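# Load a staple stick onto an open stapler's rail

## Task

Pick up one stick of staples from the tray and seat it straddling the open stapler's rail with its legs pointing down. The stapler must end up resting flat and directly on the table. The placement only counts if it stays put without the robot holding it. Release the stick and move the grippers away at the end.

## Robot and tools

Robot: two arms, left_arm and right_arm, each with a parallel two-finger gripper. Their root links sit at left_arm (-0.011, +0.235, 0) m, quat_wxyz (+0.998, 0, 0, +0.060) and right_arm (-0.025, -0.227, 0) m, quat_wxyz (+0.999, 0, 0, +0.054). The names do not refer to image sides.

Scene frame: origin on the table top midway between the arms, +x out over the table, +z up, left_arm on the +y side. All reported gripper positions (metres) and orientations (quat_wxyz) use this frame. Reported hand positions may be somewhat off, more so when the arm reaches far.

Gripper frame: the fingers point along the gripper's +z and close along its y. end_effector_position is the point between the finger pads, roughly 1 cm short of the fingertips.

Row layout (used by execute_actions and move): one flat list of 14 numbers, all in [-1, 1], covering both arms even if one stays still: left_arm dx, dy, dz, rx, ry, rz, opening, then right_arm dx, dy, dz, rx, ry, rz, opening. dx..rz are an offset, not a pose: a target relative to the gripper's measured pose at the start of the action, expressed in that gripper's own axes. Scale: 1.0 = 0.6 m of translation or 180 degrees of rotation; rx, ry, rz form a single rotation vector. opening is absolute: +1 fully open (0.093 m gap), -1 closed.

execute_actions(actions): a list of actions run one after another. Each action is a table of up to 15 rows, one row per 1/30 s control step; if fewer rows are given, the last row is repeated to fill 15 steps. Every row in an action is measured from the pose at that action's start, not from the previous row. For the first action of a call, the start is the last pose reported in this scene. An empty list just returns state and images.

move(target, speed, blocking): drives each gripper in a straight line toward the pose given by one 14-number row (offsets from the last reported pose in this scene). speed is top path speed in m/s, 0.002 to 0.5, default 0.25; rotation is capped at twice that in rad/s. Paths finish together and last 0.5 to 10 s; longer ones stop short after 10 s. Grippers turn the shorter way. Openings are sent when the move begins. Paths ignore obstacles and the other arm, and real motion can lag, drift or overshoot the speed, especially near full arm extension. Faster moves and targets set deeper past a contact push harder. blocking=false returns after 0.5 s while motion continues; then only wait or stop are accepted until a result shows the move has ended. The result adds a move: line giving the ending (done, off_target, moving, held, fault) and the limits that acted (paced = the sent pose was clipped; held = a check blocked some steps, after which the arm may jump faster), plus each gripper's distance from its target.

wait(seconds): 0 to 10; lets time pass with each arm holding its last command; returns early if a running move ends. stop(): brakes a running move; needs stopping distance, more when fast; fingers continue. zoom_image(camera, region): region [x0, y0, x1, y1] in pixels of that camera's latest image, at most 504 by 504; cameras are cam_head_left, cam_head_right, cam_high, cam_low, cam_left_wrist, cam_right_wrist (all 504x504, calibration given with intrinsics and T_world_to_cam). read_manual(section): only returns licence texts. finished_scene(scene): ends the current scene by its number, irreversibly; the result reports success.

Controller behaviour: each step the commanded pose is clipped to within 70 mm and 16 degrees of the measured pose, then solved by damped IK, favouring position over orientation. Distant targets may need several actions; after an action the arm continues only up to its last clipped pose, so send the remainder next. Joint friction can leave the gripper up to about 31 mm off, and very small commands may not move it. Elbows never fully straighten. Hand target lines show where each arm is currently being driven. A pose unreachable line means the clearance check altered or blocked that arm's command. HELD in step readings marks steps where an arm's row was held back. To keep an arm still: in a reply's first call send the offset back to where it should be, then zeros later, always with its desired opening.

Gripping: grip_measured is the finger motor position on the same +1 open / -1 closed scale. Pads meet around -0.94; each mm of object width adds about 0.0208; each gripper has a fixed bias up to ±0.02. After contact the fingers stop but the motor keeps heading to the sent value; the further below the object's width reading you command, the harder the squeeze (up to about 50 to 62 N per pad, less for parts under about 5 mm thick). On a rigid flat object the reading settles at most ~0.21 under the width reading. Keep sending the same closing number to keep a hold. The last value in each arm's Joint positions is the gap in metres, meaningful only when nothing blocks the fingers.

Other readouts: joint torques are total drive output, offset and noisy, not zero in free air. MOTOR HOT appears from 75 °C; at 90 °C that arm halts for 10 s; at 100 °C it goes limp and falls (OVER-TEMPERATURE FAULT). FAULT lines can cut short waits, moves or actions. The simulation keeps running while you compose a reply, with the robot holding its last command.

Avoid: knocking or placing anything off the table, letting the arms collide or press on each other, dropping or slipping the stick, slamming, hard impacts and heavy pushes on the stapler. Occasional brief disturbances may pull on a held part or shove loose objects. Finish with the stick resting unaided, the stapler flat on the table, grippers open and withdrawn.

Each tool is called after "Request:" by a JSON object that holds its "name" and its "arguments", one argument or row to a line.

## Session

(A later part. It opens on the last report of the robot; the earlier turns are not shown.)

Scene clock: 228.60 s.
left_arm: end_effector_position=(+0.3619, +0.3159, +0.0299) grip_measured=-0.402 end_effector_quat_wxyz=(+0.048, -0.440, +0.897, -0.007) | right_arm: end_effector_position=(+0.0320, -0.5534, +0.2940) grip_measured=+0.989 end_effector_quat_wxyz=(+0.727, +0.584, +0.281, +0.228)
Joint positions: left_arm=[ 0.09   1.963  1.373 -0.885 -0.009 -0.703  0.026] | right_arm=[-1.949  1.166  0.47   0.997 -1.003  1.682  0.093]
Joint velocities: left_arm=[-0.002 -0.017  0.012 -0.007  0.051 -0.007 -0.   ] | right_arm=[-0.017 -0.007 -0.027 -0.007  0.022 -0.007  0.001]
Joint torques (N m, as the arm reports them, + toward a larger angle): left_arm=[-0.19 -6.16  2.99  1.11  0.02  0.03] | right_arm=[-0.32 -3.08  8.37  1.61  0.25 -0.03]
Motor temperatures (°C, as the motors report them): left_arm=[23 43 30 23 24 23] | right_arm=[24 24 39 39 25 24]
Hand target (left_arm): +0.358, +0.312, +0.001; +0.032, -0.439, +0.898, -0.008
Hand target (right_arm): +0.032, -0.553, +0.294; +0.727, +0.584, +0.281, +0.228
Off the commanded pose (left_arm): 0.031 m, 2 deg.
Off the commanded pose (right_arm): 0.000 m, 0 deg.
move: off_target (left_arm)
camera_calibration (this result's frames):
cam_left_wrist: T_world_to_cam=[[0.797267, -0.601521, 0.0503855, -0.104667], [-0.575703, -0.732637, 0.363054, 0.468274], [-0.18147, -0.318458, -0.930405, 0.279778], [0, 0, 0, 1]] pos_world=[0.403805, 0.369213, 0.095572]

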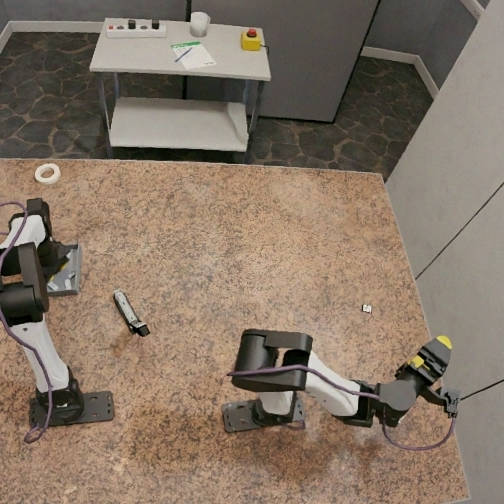

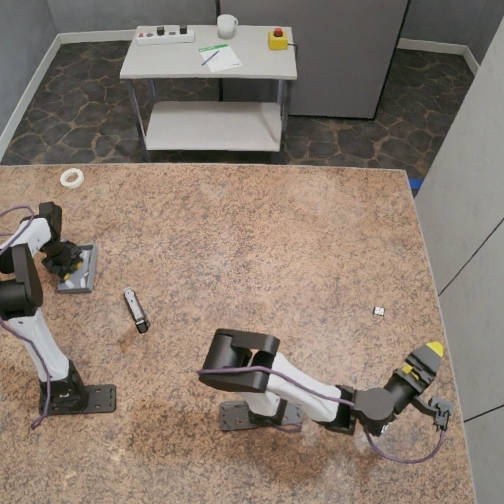

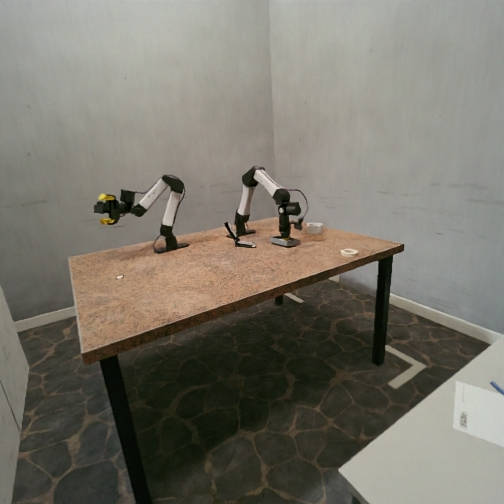

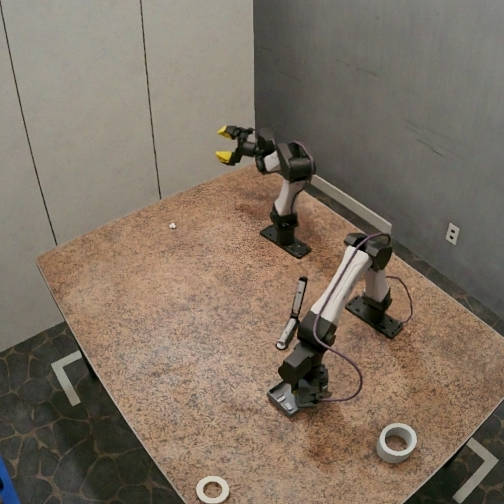

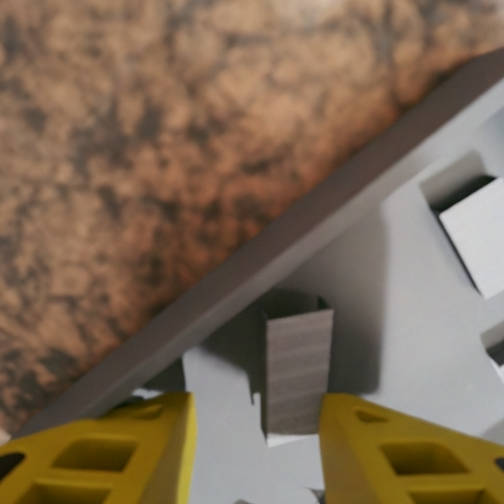

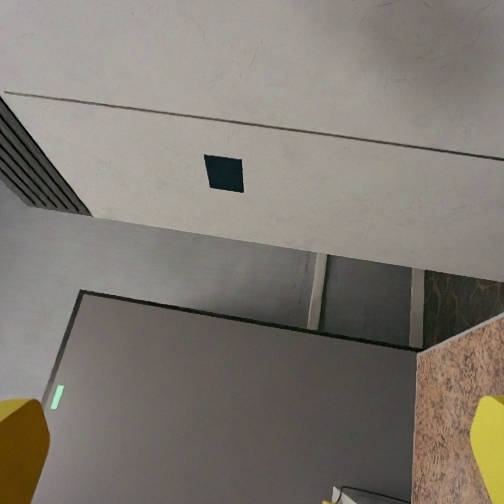

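Request:
{"name": "move", "arguments": {
  "target": [0.012,-0.022,-0.03,0,0,0,-0.4,0,0,0,0,0,0,1],
  "speed": 0.04
}}

Scene clock: 249.70 s.
left_arm: end_effector_position=(+0.3619, +0.3042, +0.0396) grip_measured=-0.402 end_effector_quat_wxyz=(+0.039, -0.440, +0.897, -0.006) | right_arm: end_effector_position=(+0.0320, -0.5534, +0.2940) grip_measured=+0.989 end_effector_quat_wxyz=(+0.727, +0.584, +0.281, +0.228)
Joint positions: left_arm=[ 0.06   1.958  1.408 -0.943 -0.009 -0.732  0.026] | right_arm=[-1.949  1.166  0.47   0.997 -1.003  1.682  0.093]
Joint velocities: left_arm=[ 0.002  0.007 -0.017 -0.022 -0.081 -0.022  0.   ] | right_arm=[-0.002  0.002 -0.002 -0.066  0.007  0.051 -0.   ]
Joint torques (N m, as the arm reports them, + toward a larger angle): left_arm=[ -0.8  -12.62   8.7    0.39  -0.06  -0.04] | right_arm=[-0.38 -2.95  8.52  1.64  0.25 -0.04]
Motor temperatures (°C, as the motors report them): left_arm=[23 39 29 24 24 23] | right_arm=[24 24 40 40 25 24]
Hand target (left_arm): +0.366, +0.301, +0.048; +0.048, -0.440, +0.897, -0.008
Hand target (right_arm): +0.032, -0.553, +0.294; +0.727, +0.584, +0.281, +0.228
Off the commanded pose (left_arm): 0.010 m, 1 deg.
Off the commanded pose (right_arm): 0.000 m, 0 deg.
move: done
camera_calibration (this result's frames):
cam_left_wrist: T_world_to_cam=[[0.797505, -0.60195, 0.0405279, -0.111755], [-0.570114, -0.729942, 0.377033, 0.452828], [-0.197372, -0.323791, -0.925313, 0.292244], [0, 0, 0, 1]] pos_world=[0.40497, 0.357893, 0.104215]

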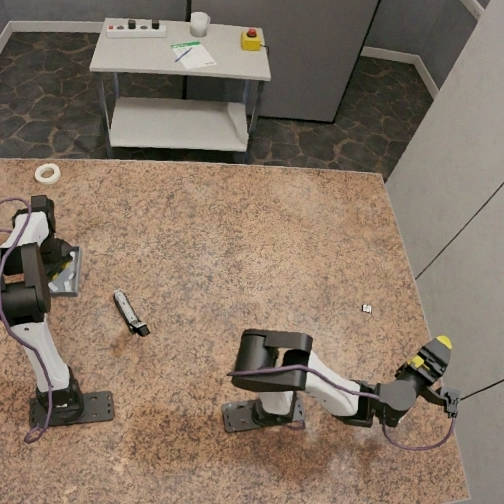

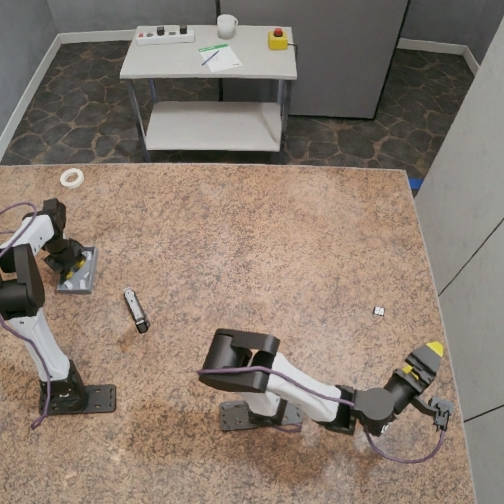

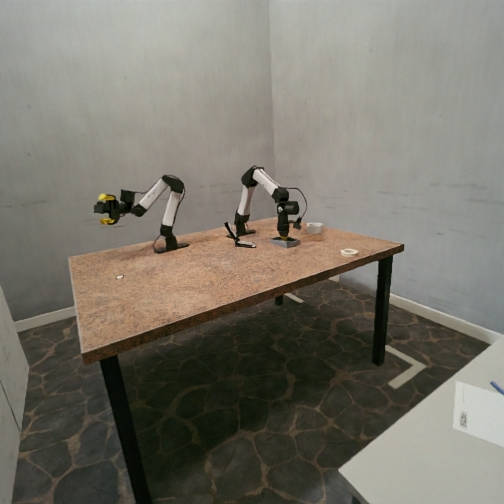

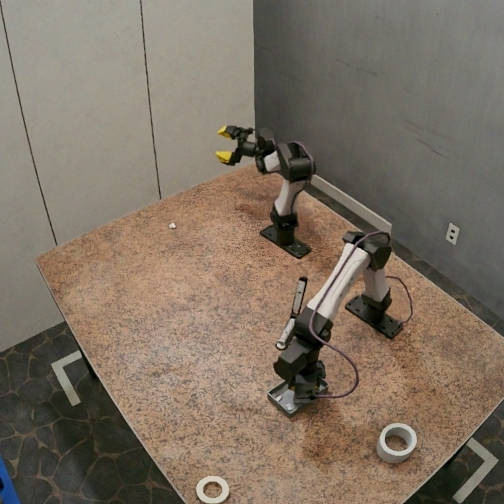

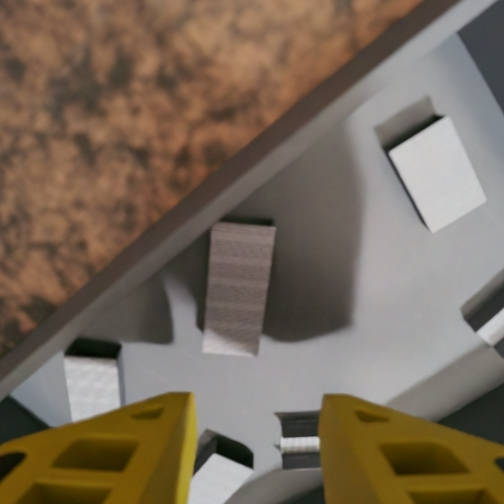

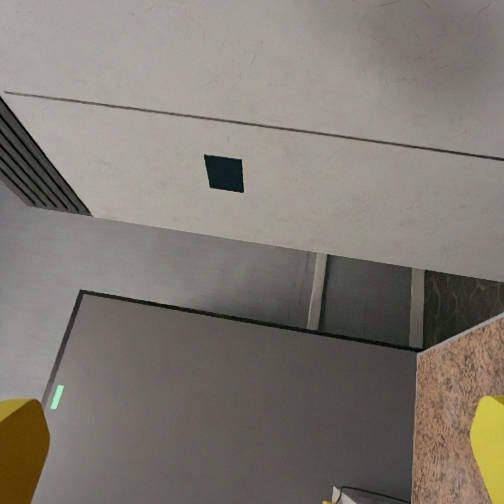

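Request:
{"name": "move", "arguments": {
  "target": [-0.03,0.016,-0.005,0,0,0.035,-0.35,0,0,0,0,0,0,1],
  "speed": 0.04
}}

Scene clock: 269.53 s.
left_arm: end_effector_position=(+0.3632, +0.3201, +0.0424) grip_measured=-0.352 end_effector_quat_wxyz=(+0.040, -0.391, +0.920, -0.003) | right_arm: end_effector_position=(+0.0320, -0.5534, +0.2940) grip_measured=+0.989 end_effector_quat_wxyz=(+0.727, +0.584, +0.281, +0.228)
Joint positions: left_arm=[ 0.1    1.969  1.436 -0.957 -0.009 -0.584  0.028] | right_arm=[-1.949  1.166  0.47   0.997 -1.003  1.682  0.093]
Joint velocities: left_arm=[-0.007 -0.017  0.007  0.007  0.022  0.037  0.   ] | right_arm=[-0.007 -0.002 -0.022  0.007  0.095  0.037 -0.   ]
Joint torques (N m, as the arm reports them, + toward a larger angle): left_arm=[  1.   -10.72   8.83   0.41  -0.01   0.14] | right_arm=[-0.37 -3.07  8.46  1.62  0.22 -0.05]
Motor temperatures (°C, as the motors report them): left_arm=[23 42 31 23 24 23] | right_arm=[24 24 40 40 25 24]
Hand target (left_arm): +0.365, +0.324, +0.043; +0.040, -0.390, +0.920, -0.004
Hand target (right_arm): +0.032, -0.553, +0.294; +0.727, +0.584, +0.281, +0.228
Off the commanded pose (left_arm): 0.005 m, 0 deg.
Off the commanded pose (right_arm): 0.000 m, 0 deg.
move: done
camera_calibration (this result's frames):
cam_left_wrist: T_world_to_cam=[[0.728369, -0.684453, 0.0316596, -0.0514928], [-0.644701, -0.668955, 0.369947, 0.471944], [-0.232032, -0.289869, -0.928513, 0.302121], [0, 0, 0, 1]] pos_world=[0.41187, 0.36804, 0.107559]

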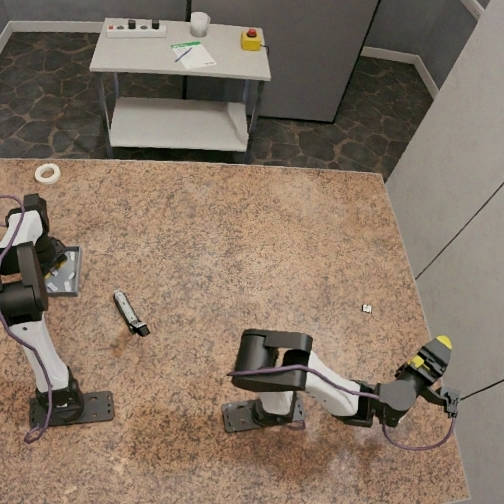

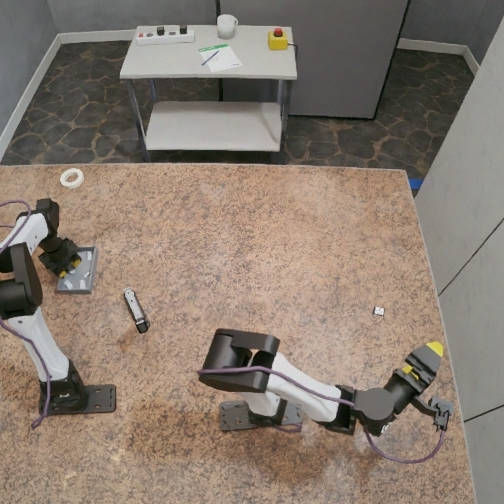

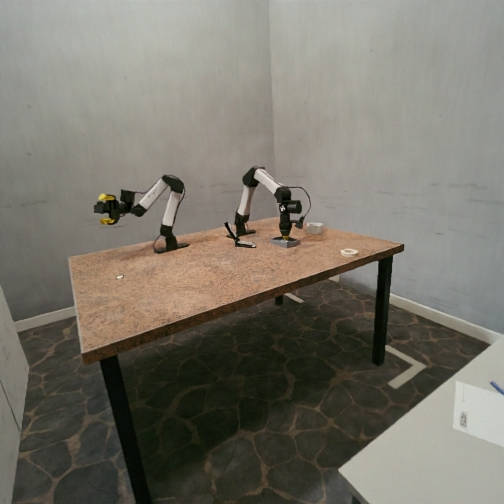

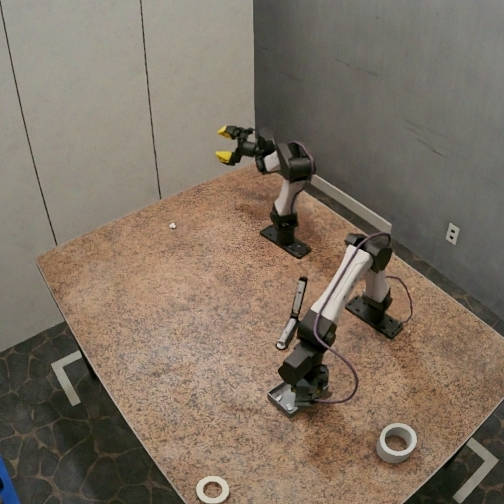

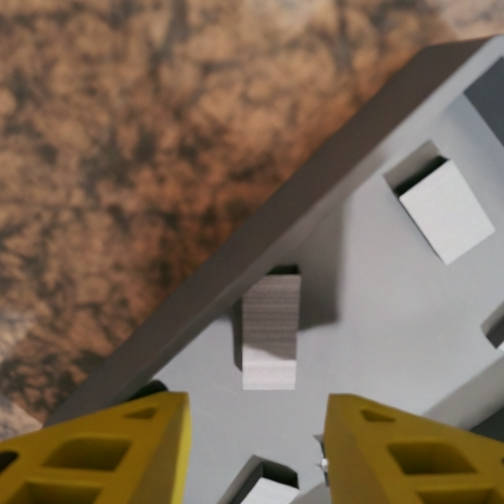

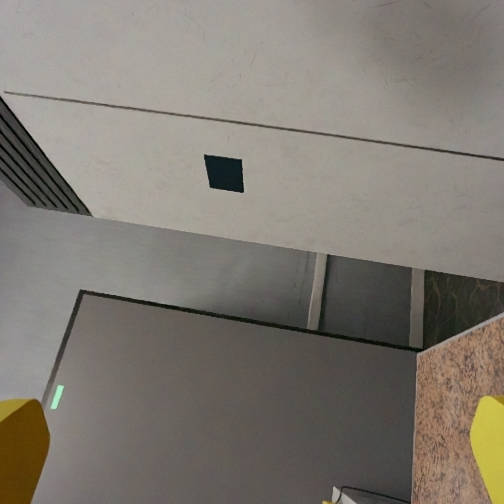

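Request:
{"name": "move", "arguments": {
  "target": [-0.01,0,0.045,0,0,0,-0.4,0,0,0,0,0,0,1],
  "speed": 0.04
}}

Scene clock: 278.33 s.
left_arm: end_effector_position=(+0.3709, +0.3218, +0.0354) grip_measured=-0.398 end_effector_quat_wxyz=(+0.049, -0.389, +0.920, -0.004) | right_arm: end_effector_position=(+0.0320, -0.5534, +0.2940) grip_measured=+0.989 end_effector_quat_wxyz=(+0.727, +0.584, +0.281, +0.228)
Joint positions: left_arm=[ 0.1    1.991  1.436 -0.918 -0.009 -0.581  0.026] | right_arm=[-1.949  1.166  0.47   0.997 -1.003  1.682  0.093]
Joint velocities: left_arm=[ 0.012  0.002  0.002 -0.037 -0.022  0.037 -0.002] | right_arm=[ 0.012 -0.012 -0.002  0.022  0.022 -0.081  0.001]
Joint torques (N m, as the arm reports them, + toward a larger angle): left_arm=[ 1.   -8.66  4.45  0.91 -0.05  0.12] | right_arm=[-0.31 -2.99  8.47  1.65  0.23 -0.03]
Motor temperatures (°C, as the motors report them): left_arm=[23 42 31 23 24 24] | right_arm=[24 24 40 41 25 24]
Hand target (left_arm): +0.368, +0.325, +0.016; +0.040, -0.390, +0.920, -0.003
Hand target (right_arm): +0.032, -0.553, +0.294; +0.727, +0.584, +0.281, +0.228
Off the commanded pose (left_arm): 0.020 m, 1 deg.
Off the commanded pose (right_arm): 0.000 m, 0 deg.
move: off_target (left_arm)
camera_calibration (this result's frames):
cam_left_wrist: T_world_to_cam=[[0.725388, -0.687091, 0.041442, -0.0541021], [-0.653304, -0.668254, 0.355853, 0.484108], [-0.21681, -0.285206, -0.933623, 0.290943], [0, 0, 0, 1]] pos_world=[0.418594, 0.369313, 0.101602]

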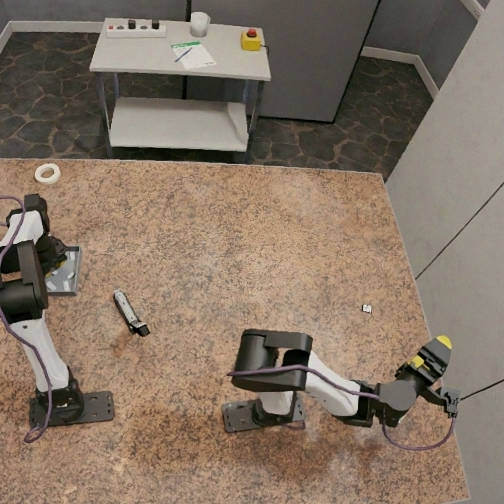

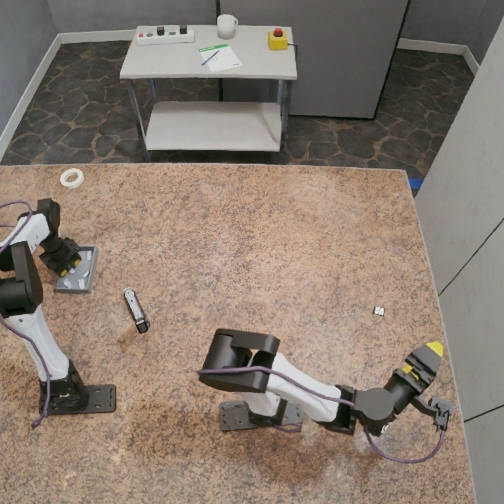

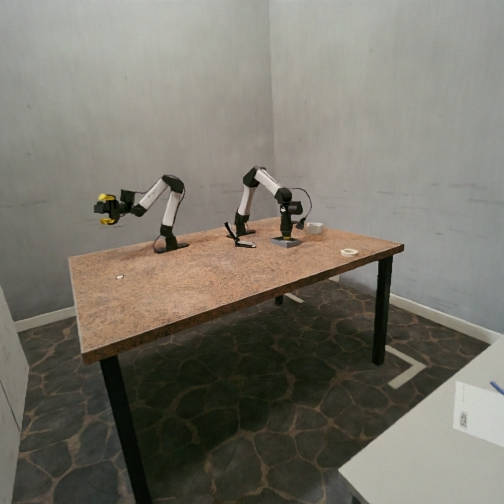

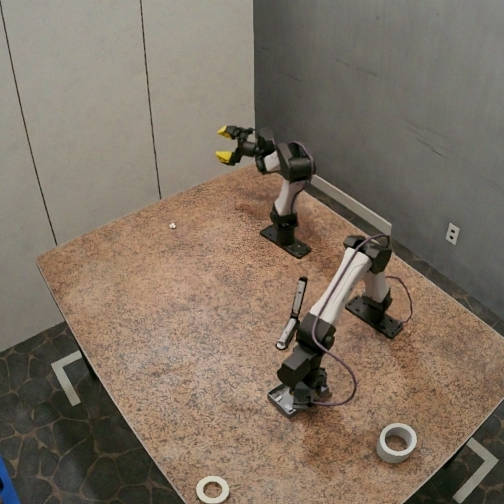

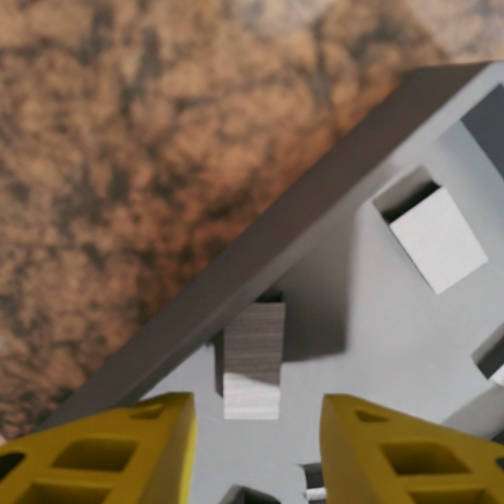

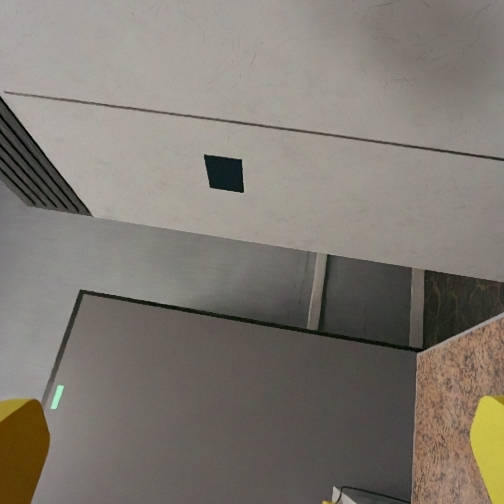

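Request:
{"name": "move", "arguments": {
  "target": [0.01,0,-0.04,0,-0.13,0,-0.4,0,0,0,0,0,0,1],
  "speed": 0.08
}}

Scene clock: 299.10 s.
left_arm: end_effector_position=(+0.3651, +0.3191, +0.0574) grip_measured=-0.398 end_effector_quat_wxyz=(+0.227, -0.381, +0.893, +0.072) | right_arm: end_effector_position=(+0.0320, -0.5534, +0.2940) grip_measured=+0.989 end_effector_quat_wxyz=(+0.727, +0.584, +0.281, +0.228)
Joint positions: left_arm=[-0.016  1.715  1.067 -0.519 -0.267 -0.647  0.026] | right_arm=[-1.949  1.166  0.47   0.997 -1.003  1.682  0.093]
Joint velocities: left_arm=[-0.002  0.007  0.002 -0.051 -0.007 -0.066  0.001] | right_arm=[ 0.007  0.007  0.017  0.007 -0.037 -0.007 -0.001]
Joint torques (N m, as the arm reports them, + toward a larger angle): left_arm=[ -0.85 -10.85   6.21   1.15  -0.21  -0.03] | right_arm=[-0.29 -3.05  8.57  1.64  0.24 -0.03]
Motor temperatures (°C, as the motors report them): left_arm=[23 40 30 24 24 23] | right_arm=[24 24 41 41 25 24]
Hand target (left_arm): +0.365, +0.316, +0.060; +0.235, -0.381, +0.891, +0.072
Hand target (right_arm): +0.032, -0.553, +0.294; +0.727, +0.584, +0.281, +0.228
Off the commanded pose (left_arm): 0.003 m, 1 deg.
Off the commanded pose (right_arm): 0.000 m, 0 deg.
move: done
camera_calibration (this result's frames):
cam_left_wrist: T_world_to_cam=[[0.724215, -0.688142, 0.0444178, -0.0520058], [-0.687701, -0.725492, -0.0269763, 0.523513], [0.0507883, -0.0110095, -0.998649, 0.127972], [0, 0, 0, 1]] pos_world=[0.391185, 0.345426, 0.144232]

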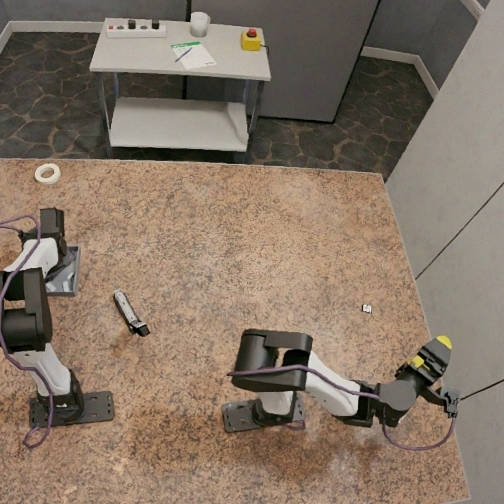

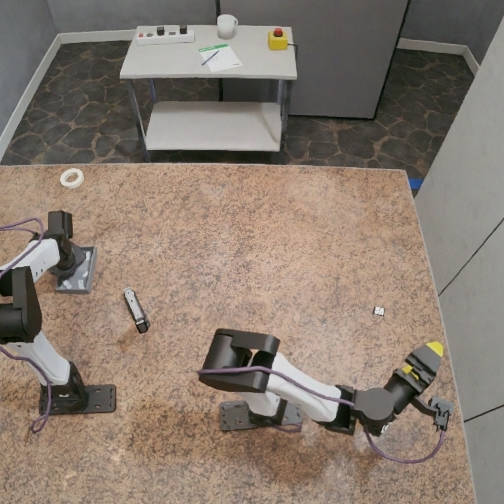

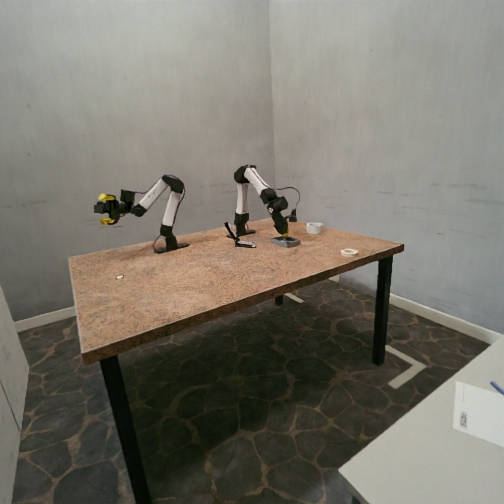

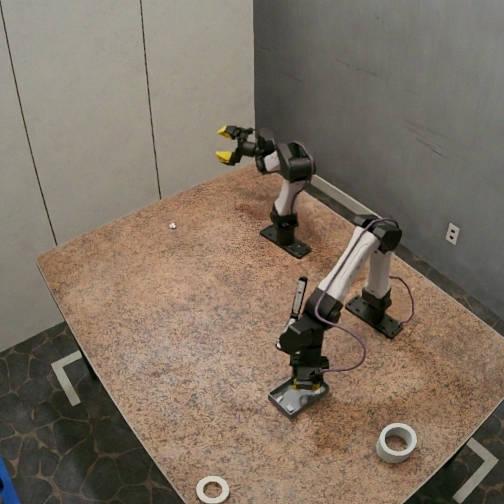

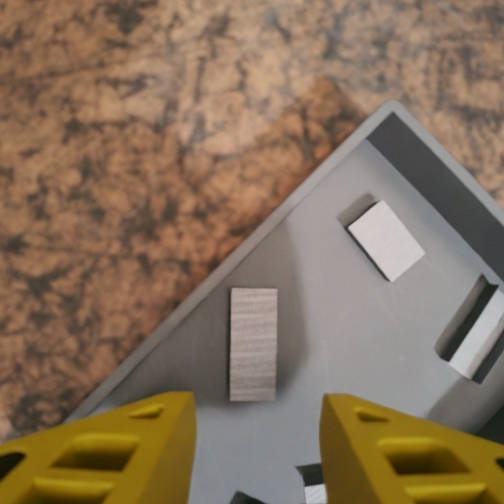

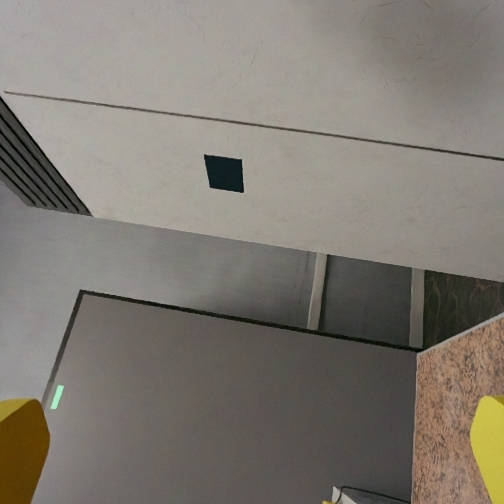

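Request:
{"name": "move", "arguments": {
  "target": [0.05,0,0.062,0,0,0,-0.4,0,0,0,0,0,0,1],
  "speed": 0.04
}}

Scene clock: 308.23 s.
left_arm: end_effector_position=(+0.3641, +0.3172, +0.0236) grip_measured=-0.398 end_effector_quat_wxyz=(+0.239, -0.382, +0.889, +0.074) | right_arm: end_effector_position=(+0.0320, -0.5534, +0.2940) grip_measured=+0.989 end_effector_quat_wxyz=(+0.727, +0.584, +0.281, +0.228)
Joint positions: left_arm=[-0.027  1.762  0.96  -0.343 -0.283 -0.658  0.026] | right_arm=[-1.949  1.166  0.47   0.997 -1.003  1.682  0.093]
Joint velocities: left_arm=[-0.012  0.007 -0.007  0.007  0.066 -0.022  0.   ] | right_arm=[-0.012  0.002 -0.017 -0.037 -0.007 -0.037  0.002]
Joint torques (N m, as the arm reports them, + toward a larger angle): left_arm=[-0.81 -7.2   5.35  1.21 -0.1  -0.03] | right_arm=[-0.39 -2.99  8.34  1.62  0.25 -0.03]
Motor temperatures (°C, as the motors report them): left_arm=[23 41 30 24 24 24] | right_arm=[24 24 41 41 25 24]
Hand target (left_arm): +0.359, +0.311, +0.011; +0.226, -0.381, +0.894, +0.072
Hand target (right_arm): +0.032, -0.553, +0.294; +0.727, +0.584, +0.281, +0.228
Off the commanded pose (left_arm): 0.015 m, 2 deg.
Off the commanded pose (right_arm): 0.000 m, 0 deg.
move: off_target (left_arm)
camera_calibration (this result's frames):
cam_left_wrist: T_world_to_cam=[[0.726246, -0.685403, 0.052812, -0.0529587], [-0.683436, -0.728162, -0.0519116, 0.52043], [0.0740361, 0.00160699, -0.997254, 0.0818219], [0, 0, 0, 1]] pos_world=[0.388084, 0.342528, 0.11141]

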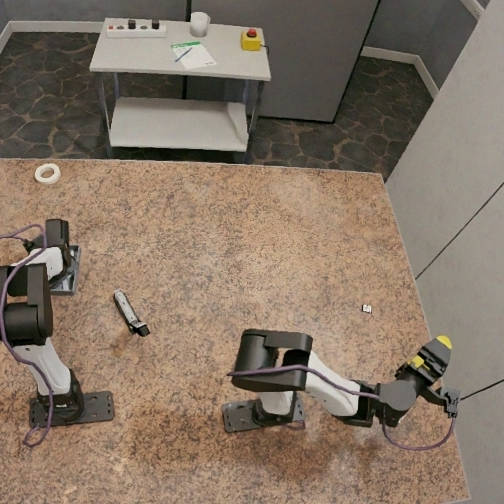

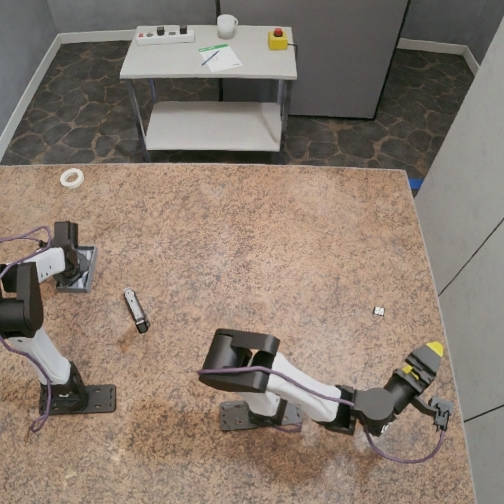

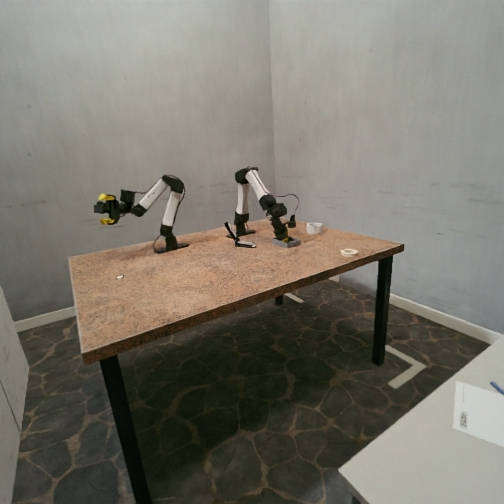

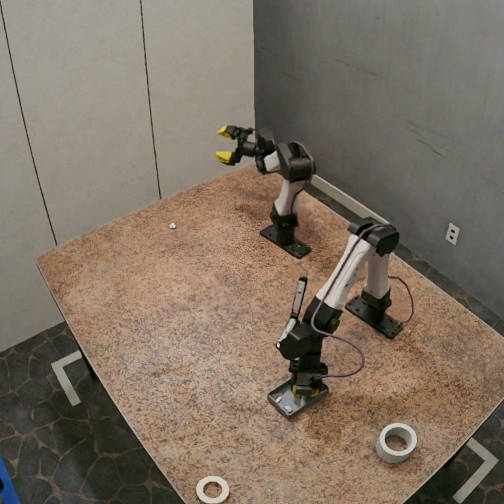

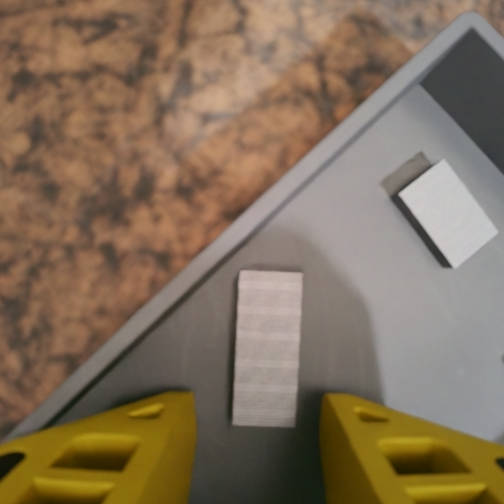

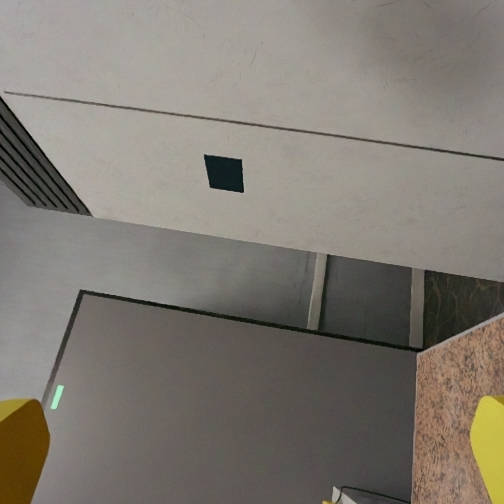

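Request:
{"name": "move", "arguments": {
  "target": [-0.025,0,0.014,0,0,0,-0.4,0,0,0,0,0,0,1],
  "speed": 0.03
}}

Request:
{"name": "move", "arguments": {
  "target": [0,0,0,0,0,0,-0.82,0,0,0,0,0,0,1]
}}

Scene clock: 314.33 s.
left_arm: end_effector_position=(+0.3730, +0.3259, +0.0243) grip_measured=-0.398 end_effector_quat_wxyz=(+0.241, -0.383, +0.889, +0.076) | right_arm: end_effector_position=(+0.0320, -0.5534, +0.2940) grip_measured=+0.989 end_effector_quat_wxyz=(+0.727, +0.584, +0.281, +0.228)
Joint positions: left_arm=[-0.005  1.791  0.997 -0.341 -0.278 -0.637  0.026] | right_arm=[-1.949  1.166  0.47   0.997 -1.003  1.682  0.093]
Joint velocities: left_arm=[-0.012  0.002 -0.002 -0.022 -0.007  0.051  0.001] | right_arm=[-0.007 -0.002  0.012 -0.051  0.051  0.037  0.   ]
Joint torques (N m, as the arm reports them, + toward a larger angle): left_arm=[ 1.14 -8.41  8.6   1.11 -0.12  0.14] | right_arm=[-0.36 -3.03  8.42  1.62  0.28 -0.03]
Motor temperatures (°C, as the motors report them): left_arm=[23 40 30 24 24 24] | right_arm=[24 24 41 41 25 24]
Hand target (left_arm): +0.376, +0.330, +0.023; +0.240, -0.382, +0.889, +0.074
Hand target (right_arm): +0.032, -0.553, +0.294; +0.727, +0.584, +0.281, +0.228
Off the commanded pose (left_arm): 0.005 m, 0 deg.
Off the commanded pose (right_arm): 0.000 m, 0 deg.
move: done
camera_calibration (this result's frames):
cam_left_wrist: T_world_to_cam=[[0.727058, -0.684614, 0.0518614, -0.0539841], [-0.682264, -0.72888, -0.0570081, 0.532756], [0.0768293, 0.00606502, -0.997026, 0.079288], [0, 0, 0, 1]] pos_world=[0.396638, 0.350876, 0.112223]

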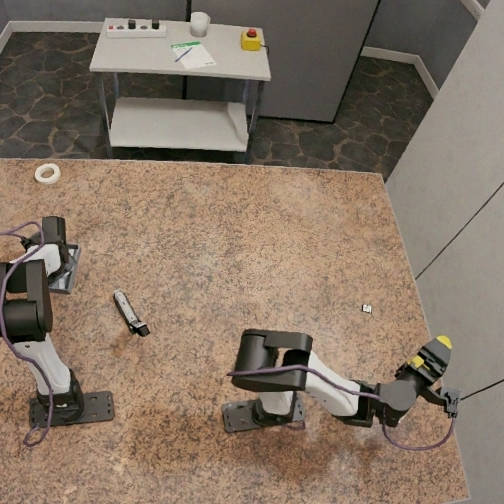

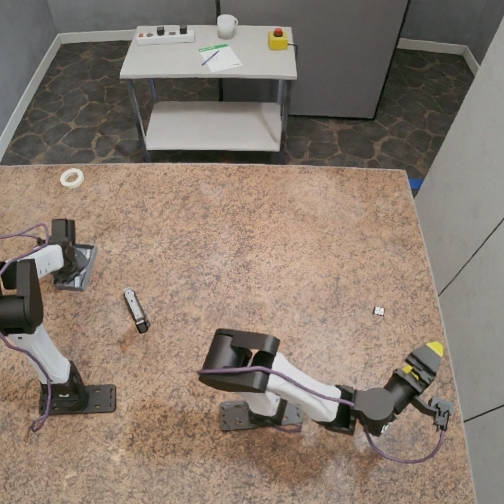

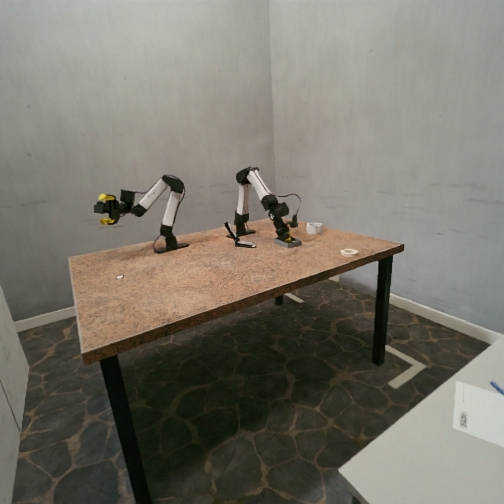

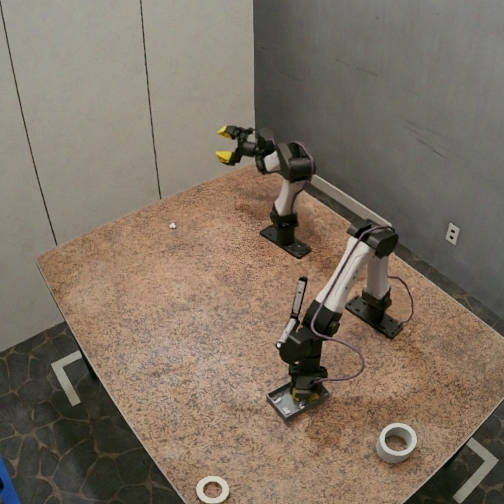

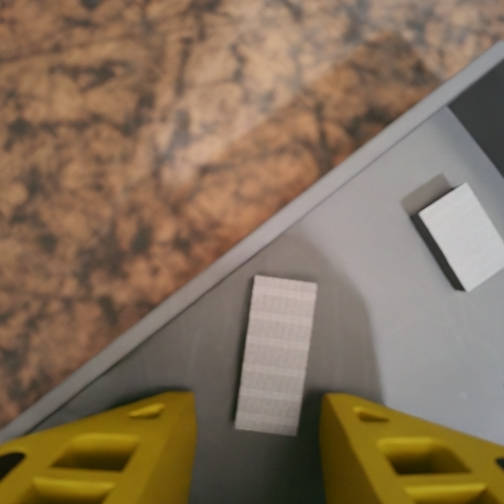

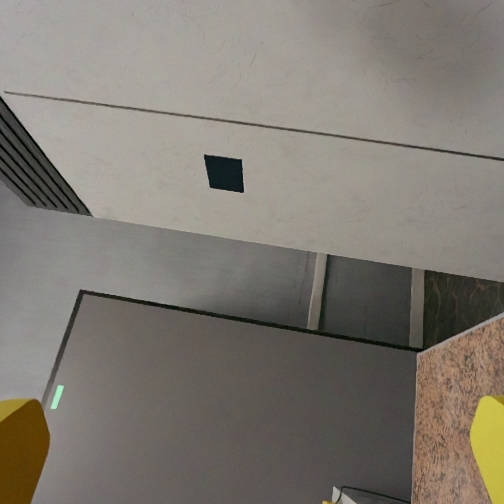

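Scene clock: 314.83 s.
left_arm: end_effector_position=(+0.3729, +0.3261, +0.0243) grip_measured=-0.808 end_effector_quat_wxyz=(+0.241, -0.383, +0.889, +0.076) | right_arm: end_effector_position=(+0.0320, -0.5534, +0.2940) grip_measured=+0.989 end_effector_quat_wxyz=(+0.727, +0.584, +0.281, +0.228)
Joint positions: left_arm=[-0.005  1.791  0.997 -0.341 -0.279 -0.637  0.006] | right_arm=[-1.949  1.166  0.47   0.997 -1.003  1.682  0.093]
Joint velocities: left_arm=[-0.002  0.007 -0.002 -0.007 -0.007  0.066 -0.001] | right_arm=[-0.012  0.012  0.002 -0.007 -0.037  0.037  0.   ]
Joint torques (N m, as the arm reports them, + toward a larger angle): left_arm=[ 0.08 -9.83  7.11  1.11 -0.18  0.05] | right_arm=[-0.38 -3.06  8.43  1.63  0.27 -0.02]
Motor temperatures (°C, as the motors report them): left_arm=[23 40 30 25 24 24] | right_arm=[24 24 41 42 25 24]
Hand target (left_arm): +0.373, +0.326, +0.024; +0.241, -0.383, +0.889, +0.076
Hand target (right_arm): +0.032, -0.553, +0.294; +0.727, +0.584, +0.281, +0.228
Off the commanded pose (left_arm): 0.000 m, 0 deg.
Off the commanded pose (right_arm): 0.000 m, 0 deg.
move: done
camera_calibration (this result's frames):
cam_left_wrist: T_world_to_cam=[[0.727394, -0.684317, 0.0510695, -0.0540338], [-0.681919, -0.72915, -0.0576792, 0.532837], [0.0767082, 0.00713018, -0.997028, 0.0790361], [0, 0, 0, 1]] pos_world=[0.396593, 0.350978, 0.112294]

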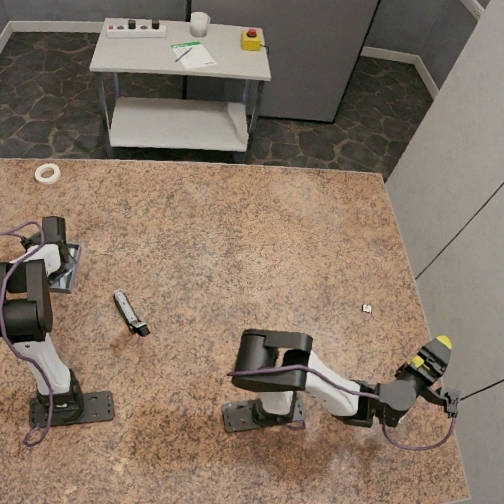

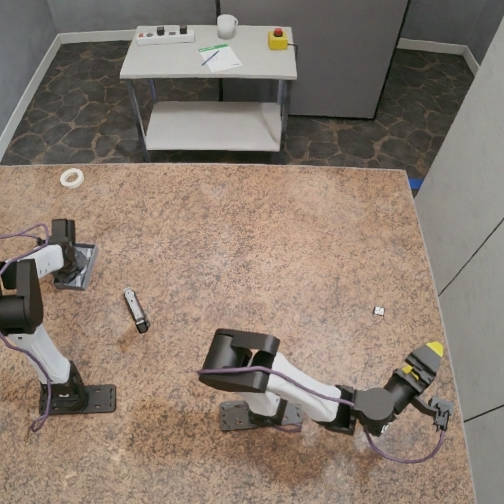

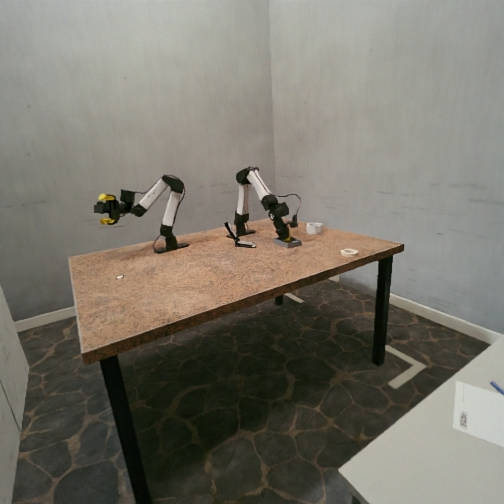

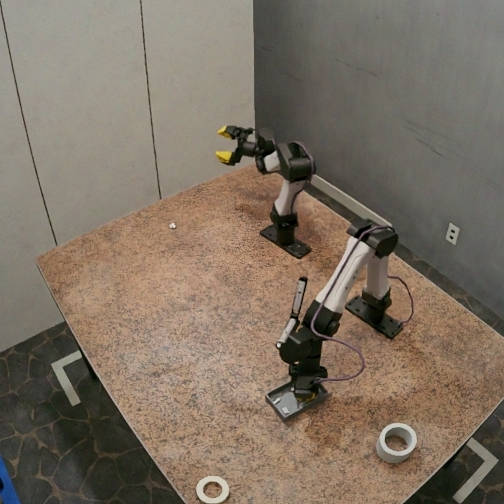

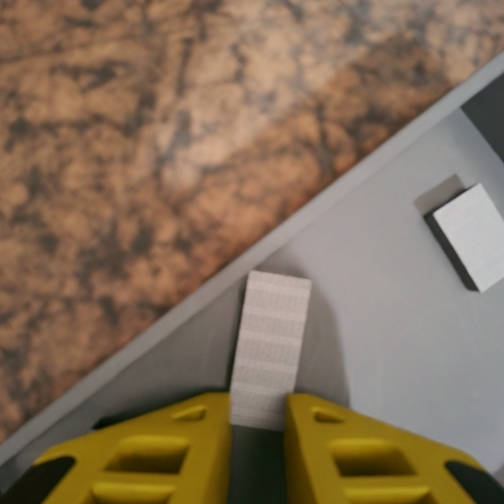

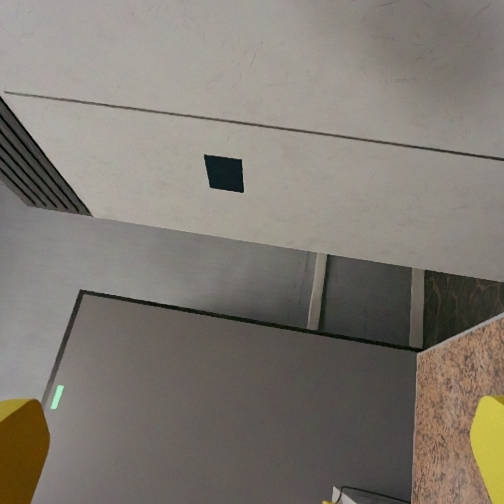

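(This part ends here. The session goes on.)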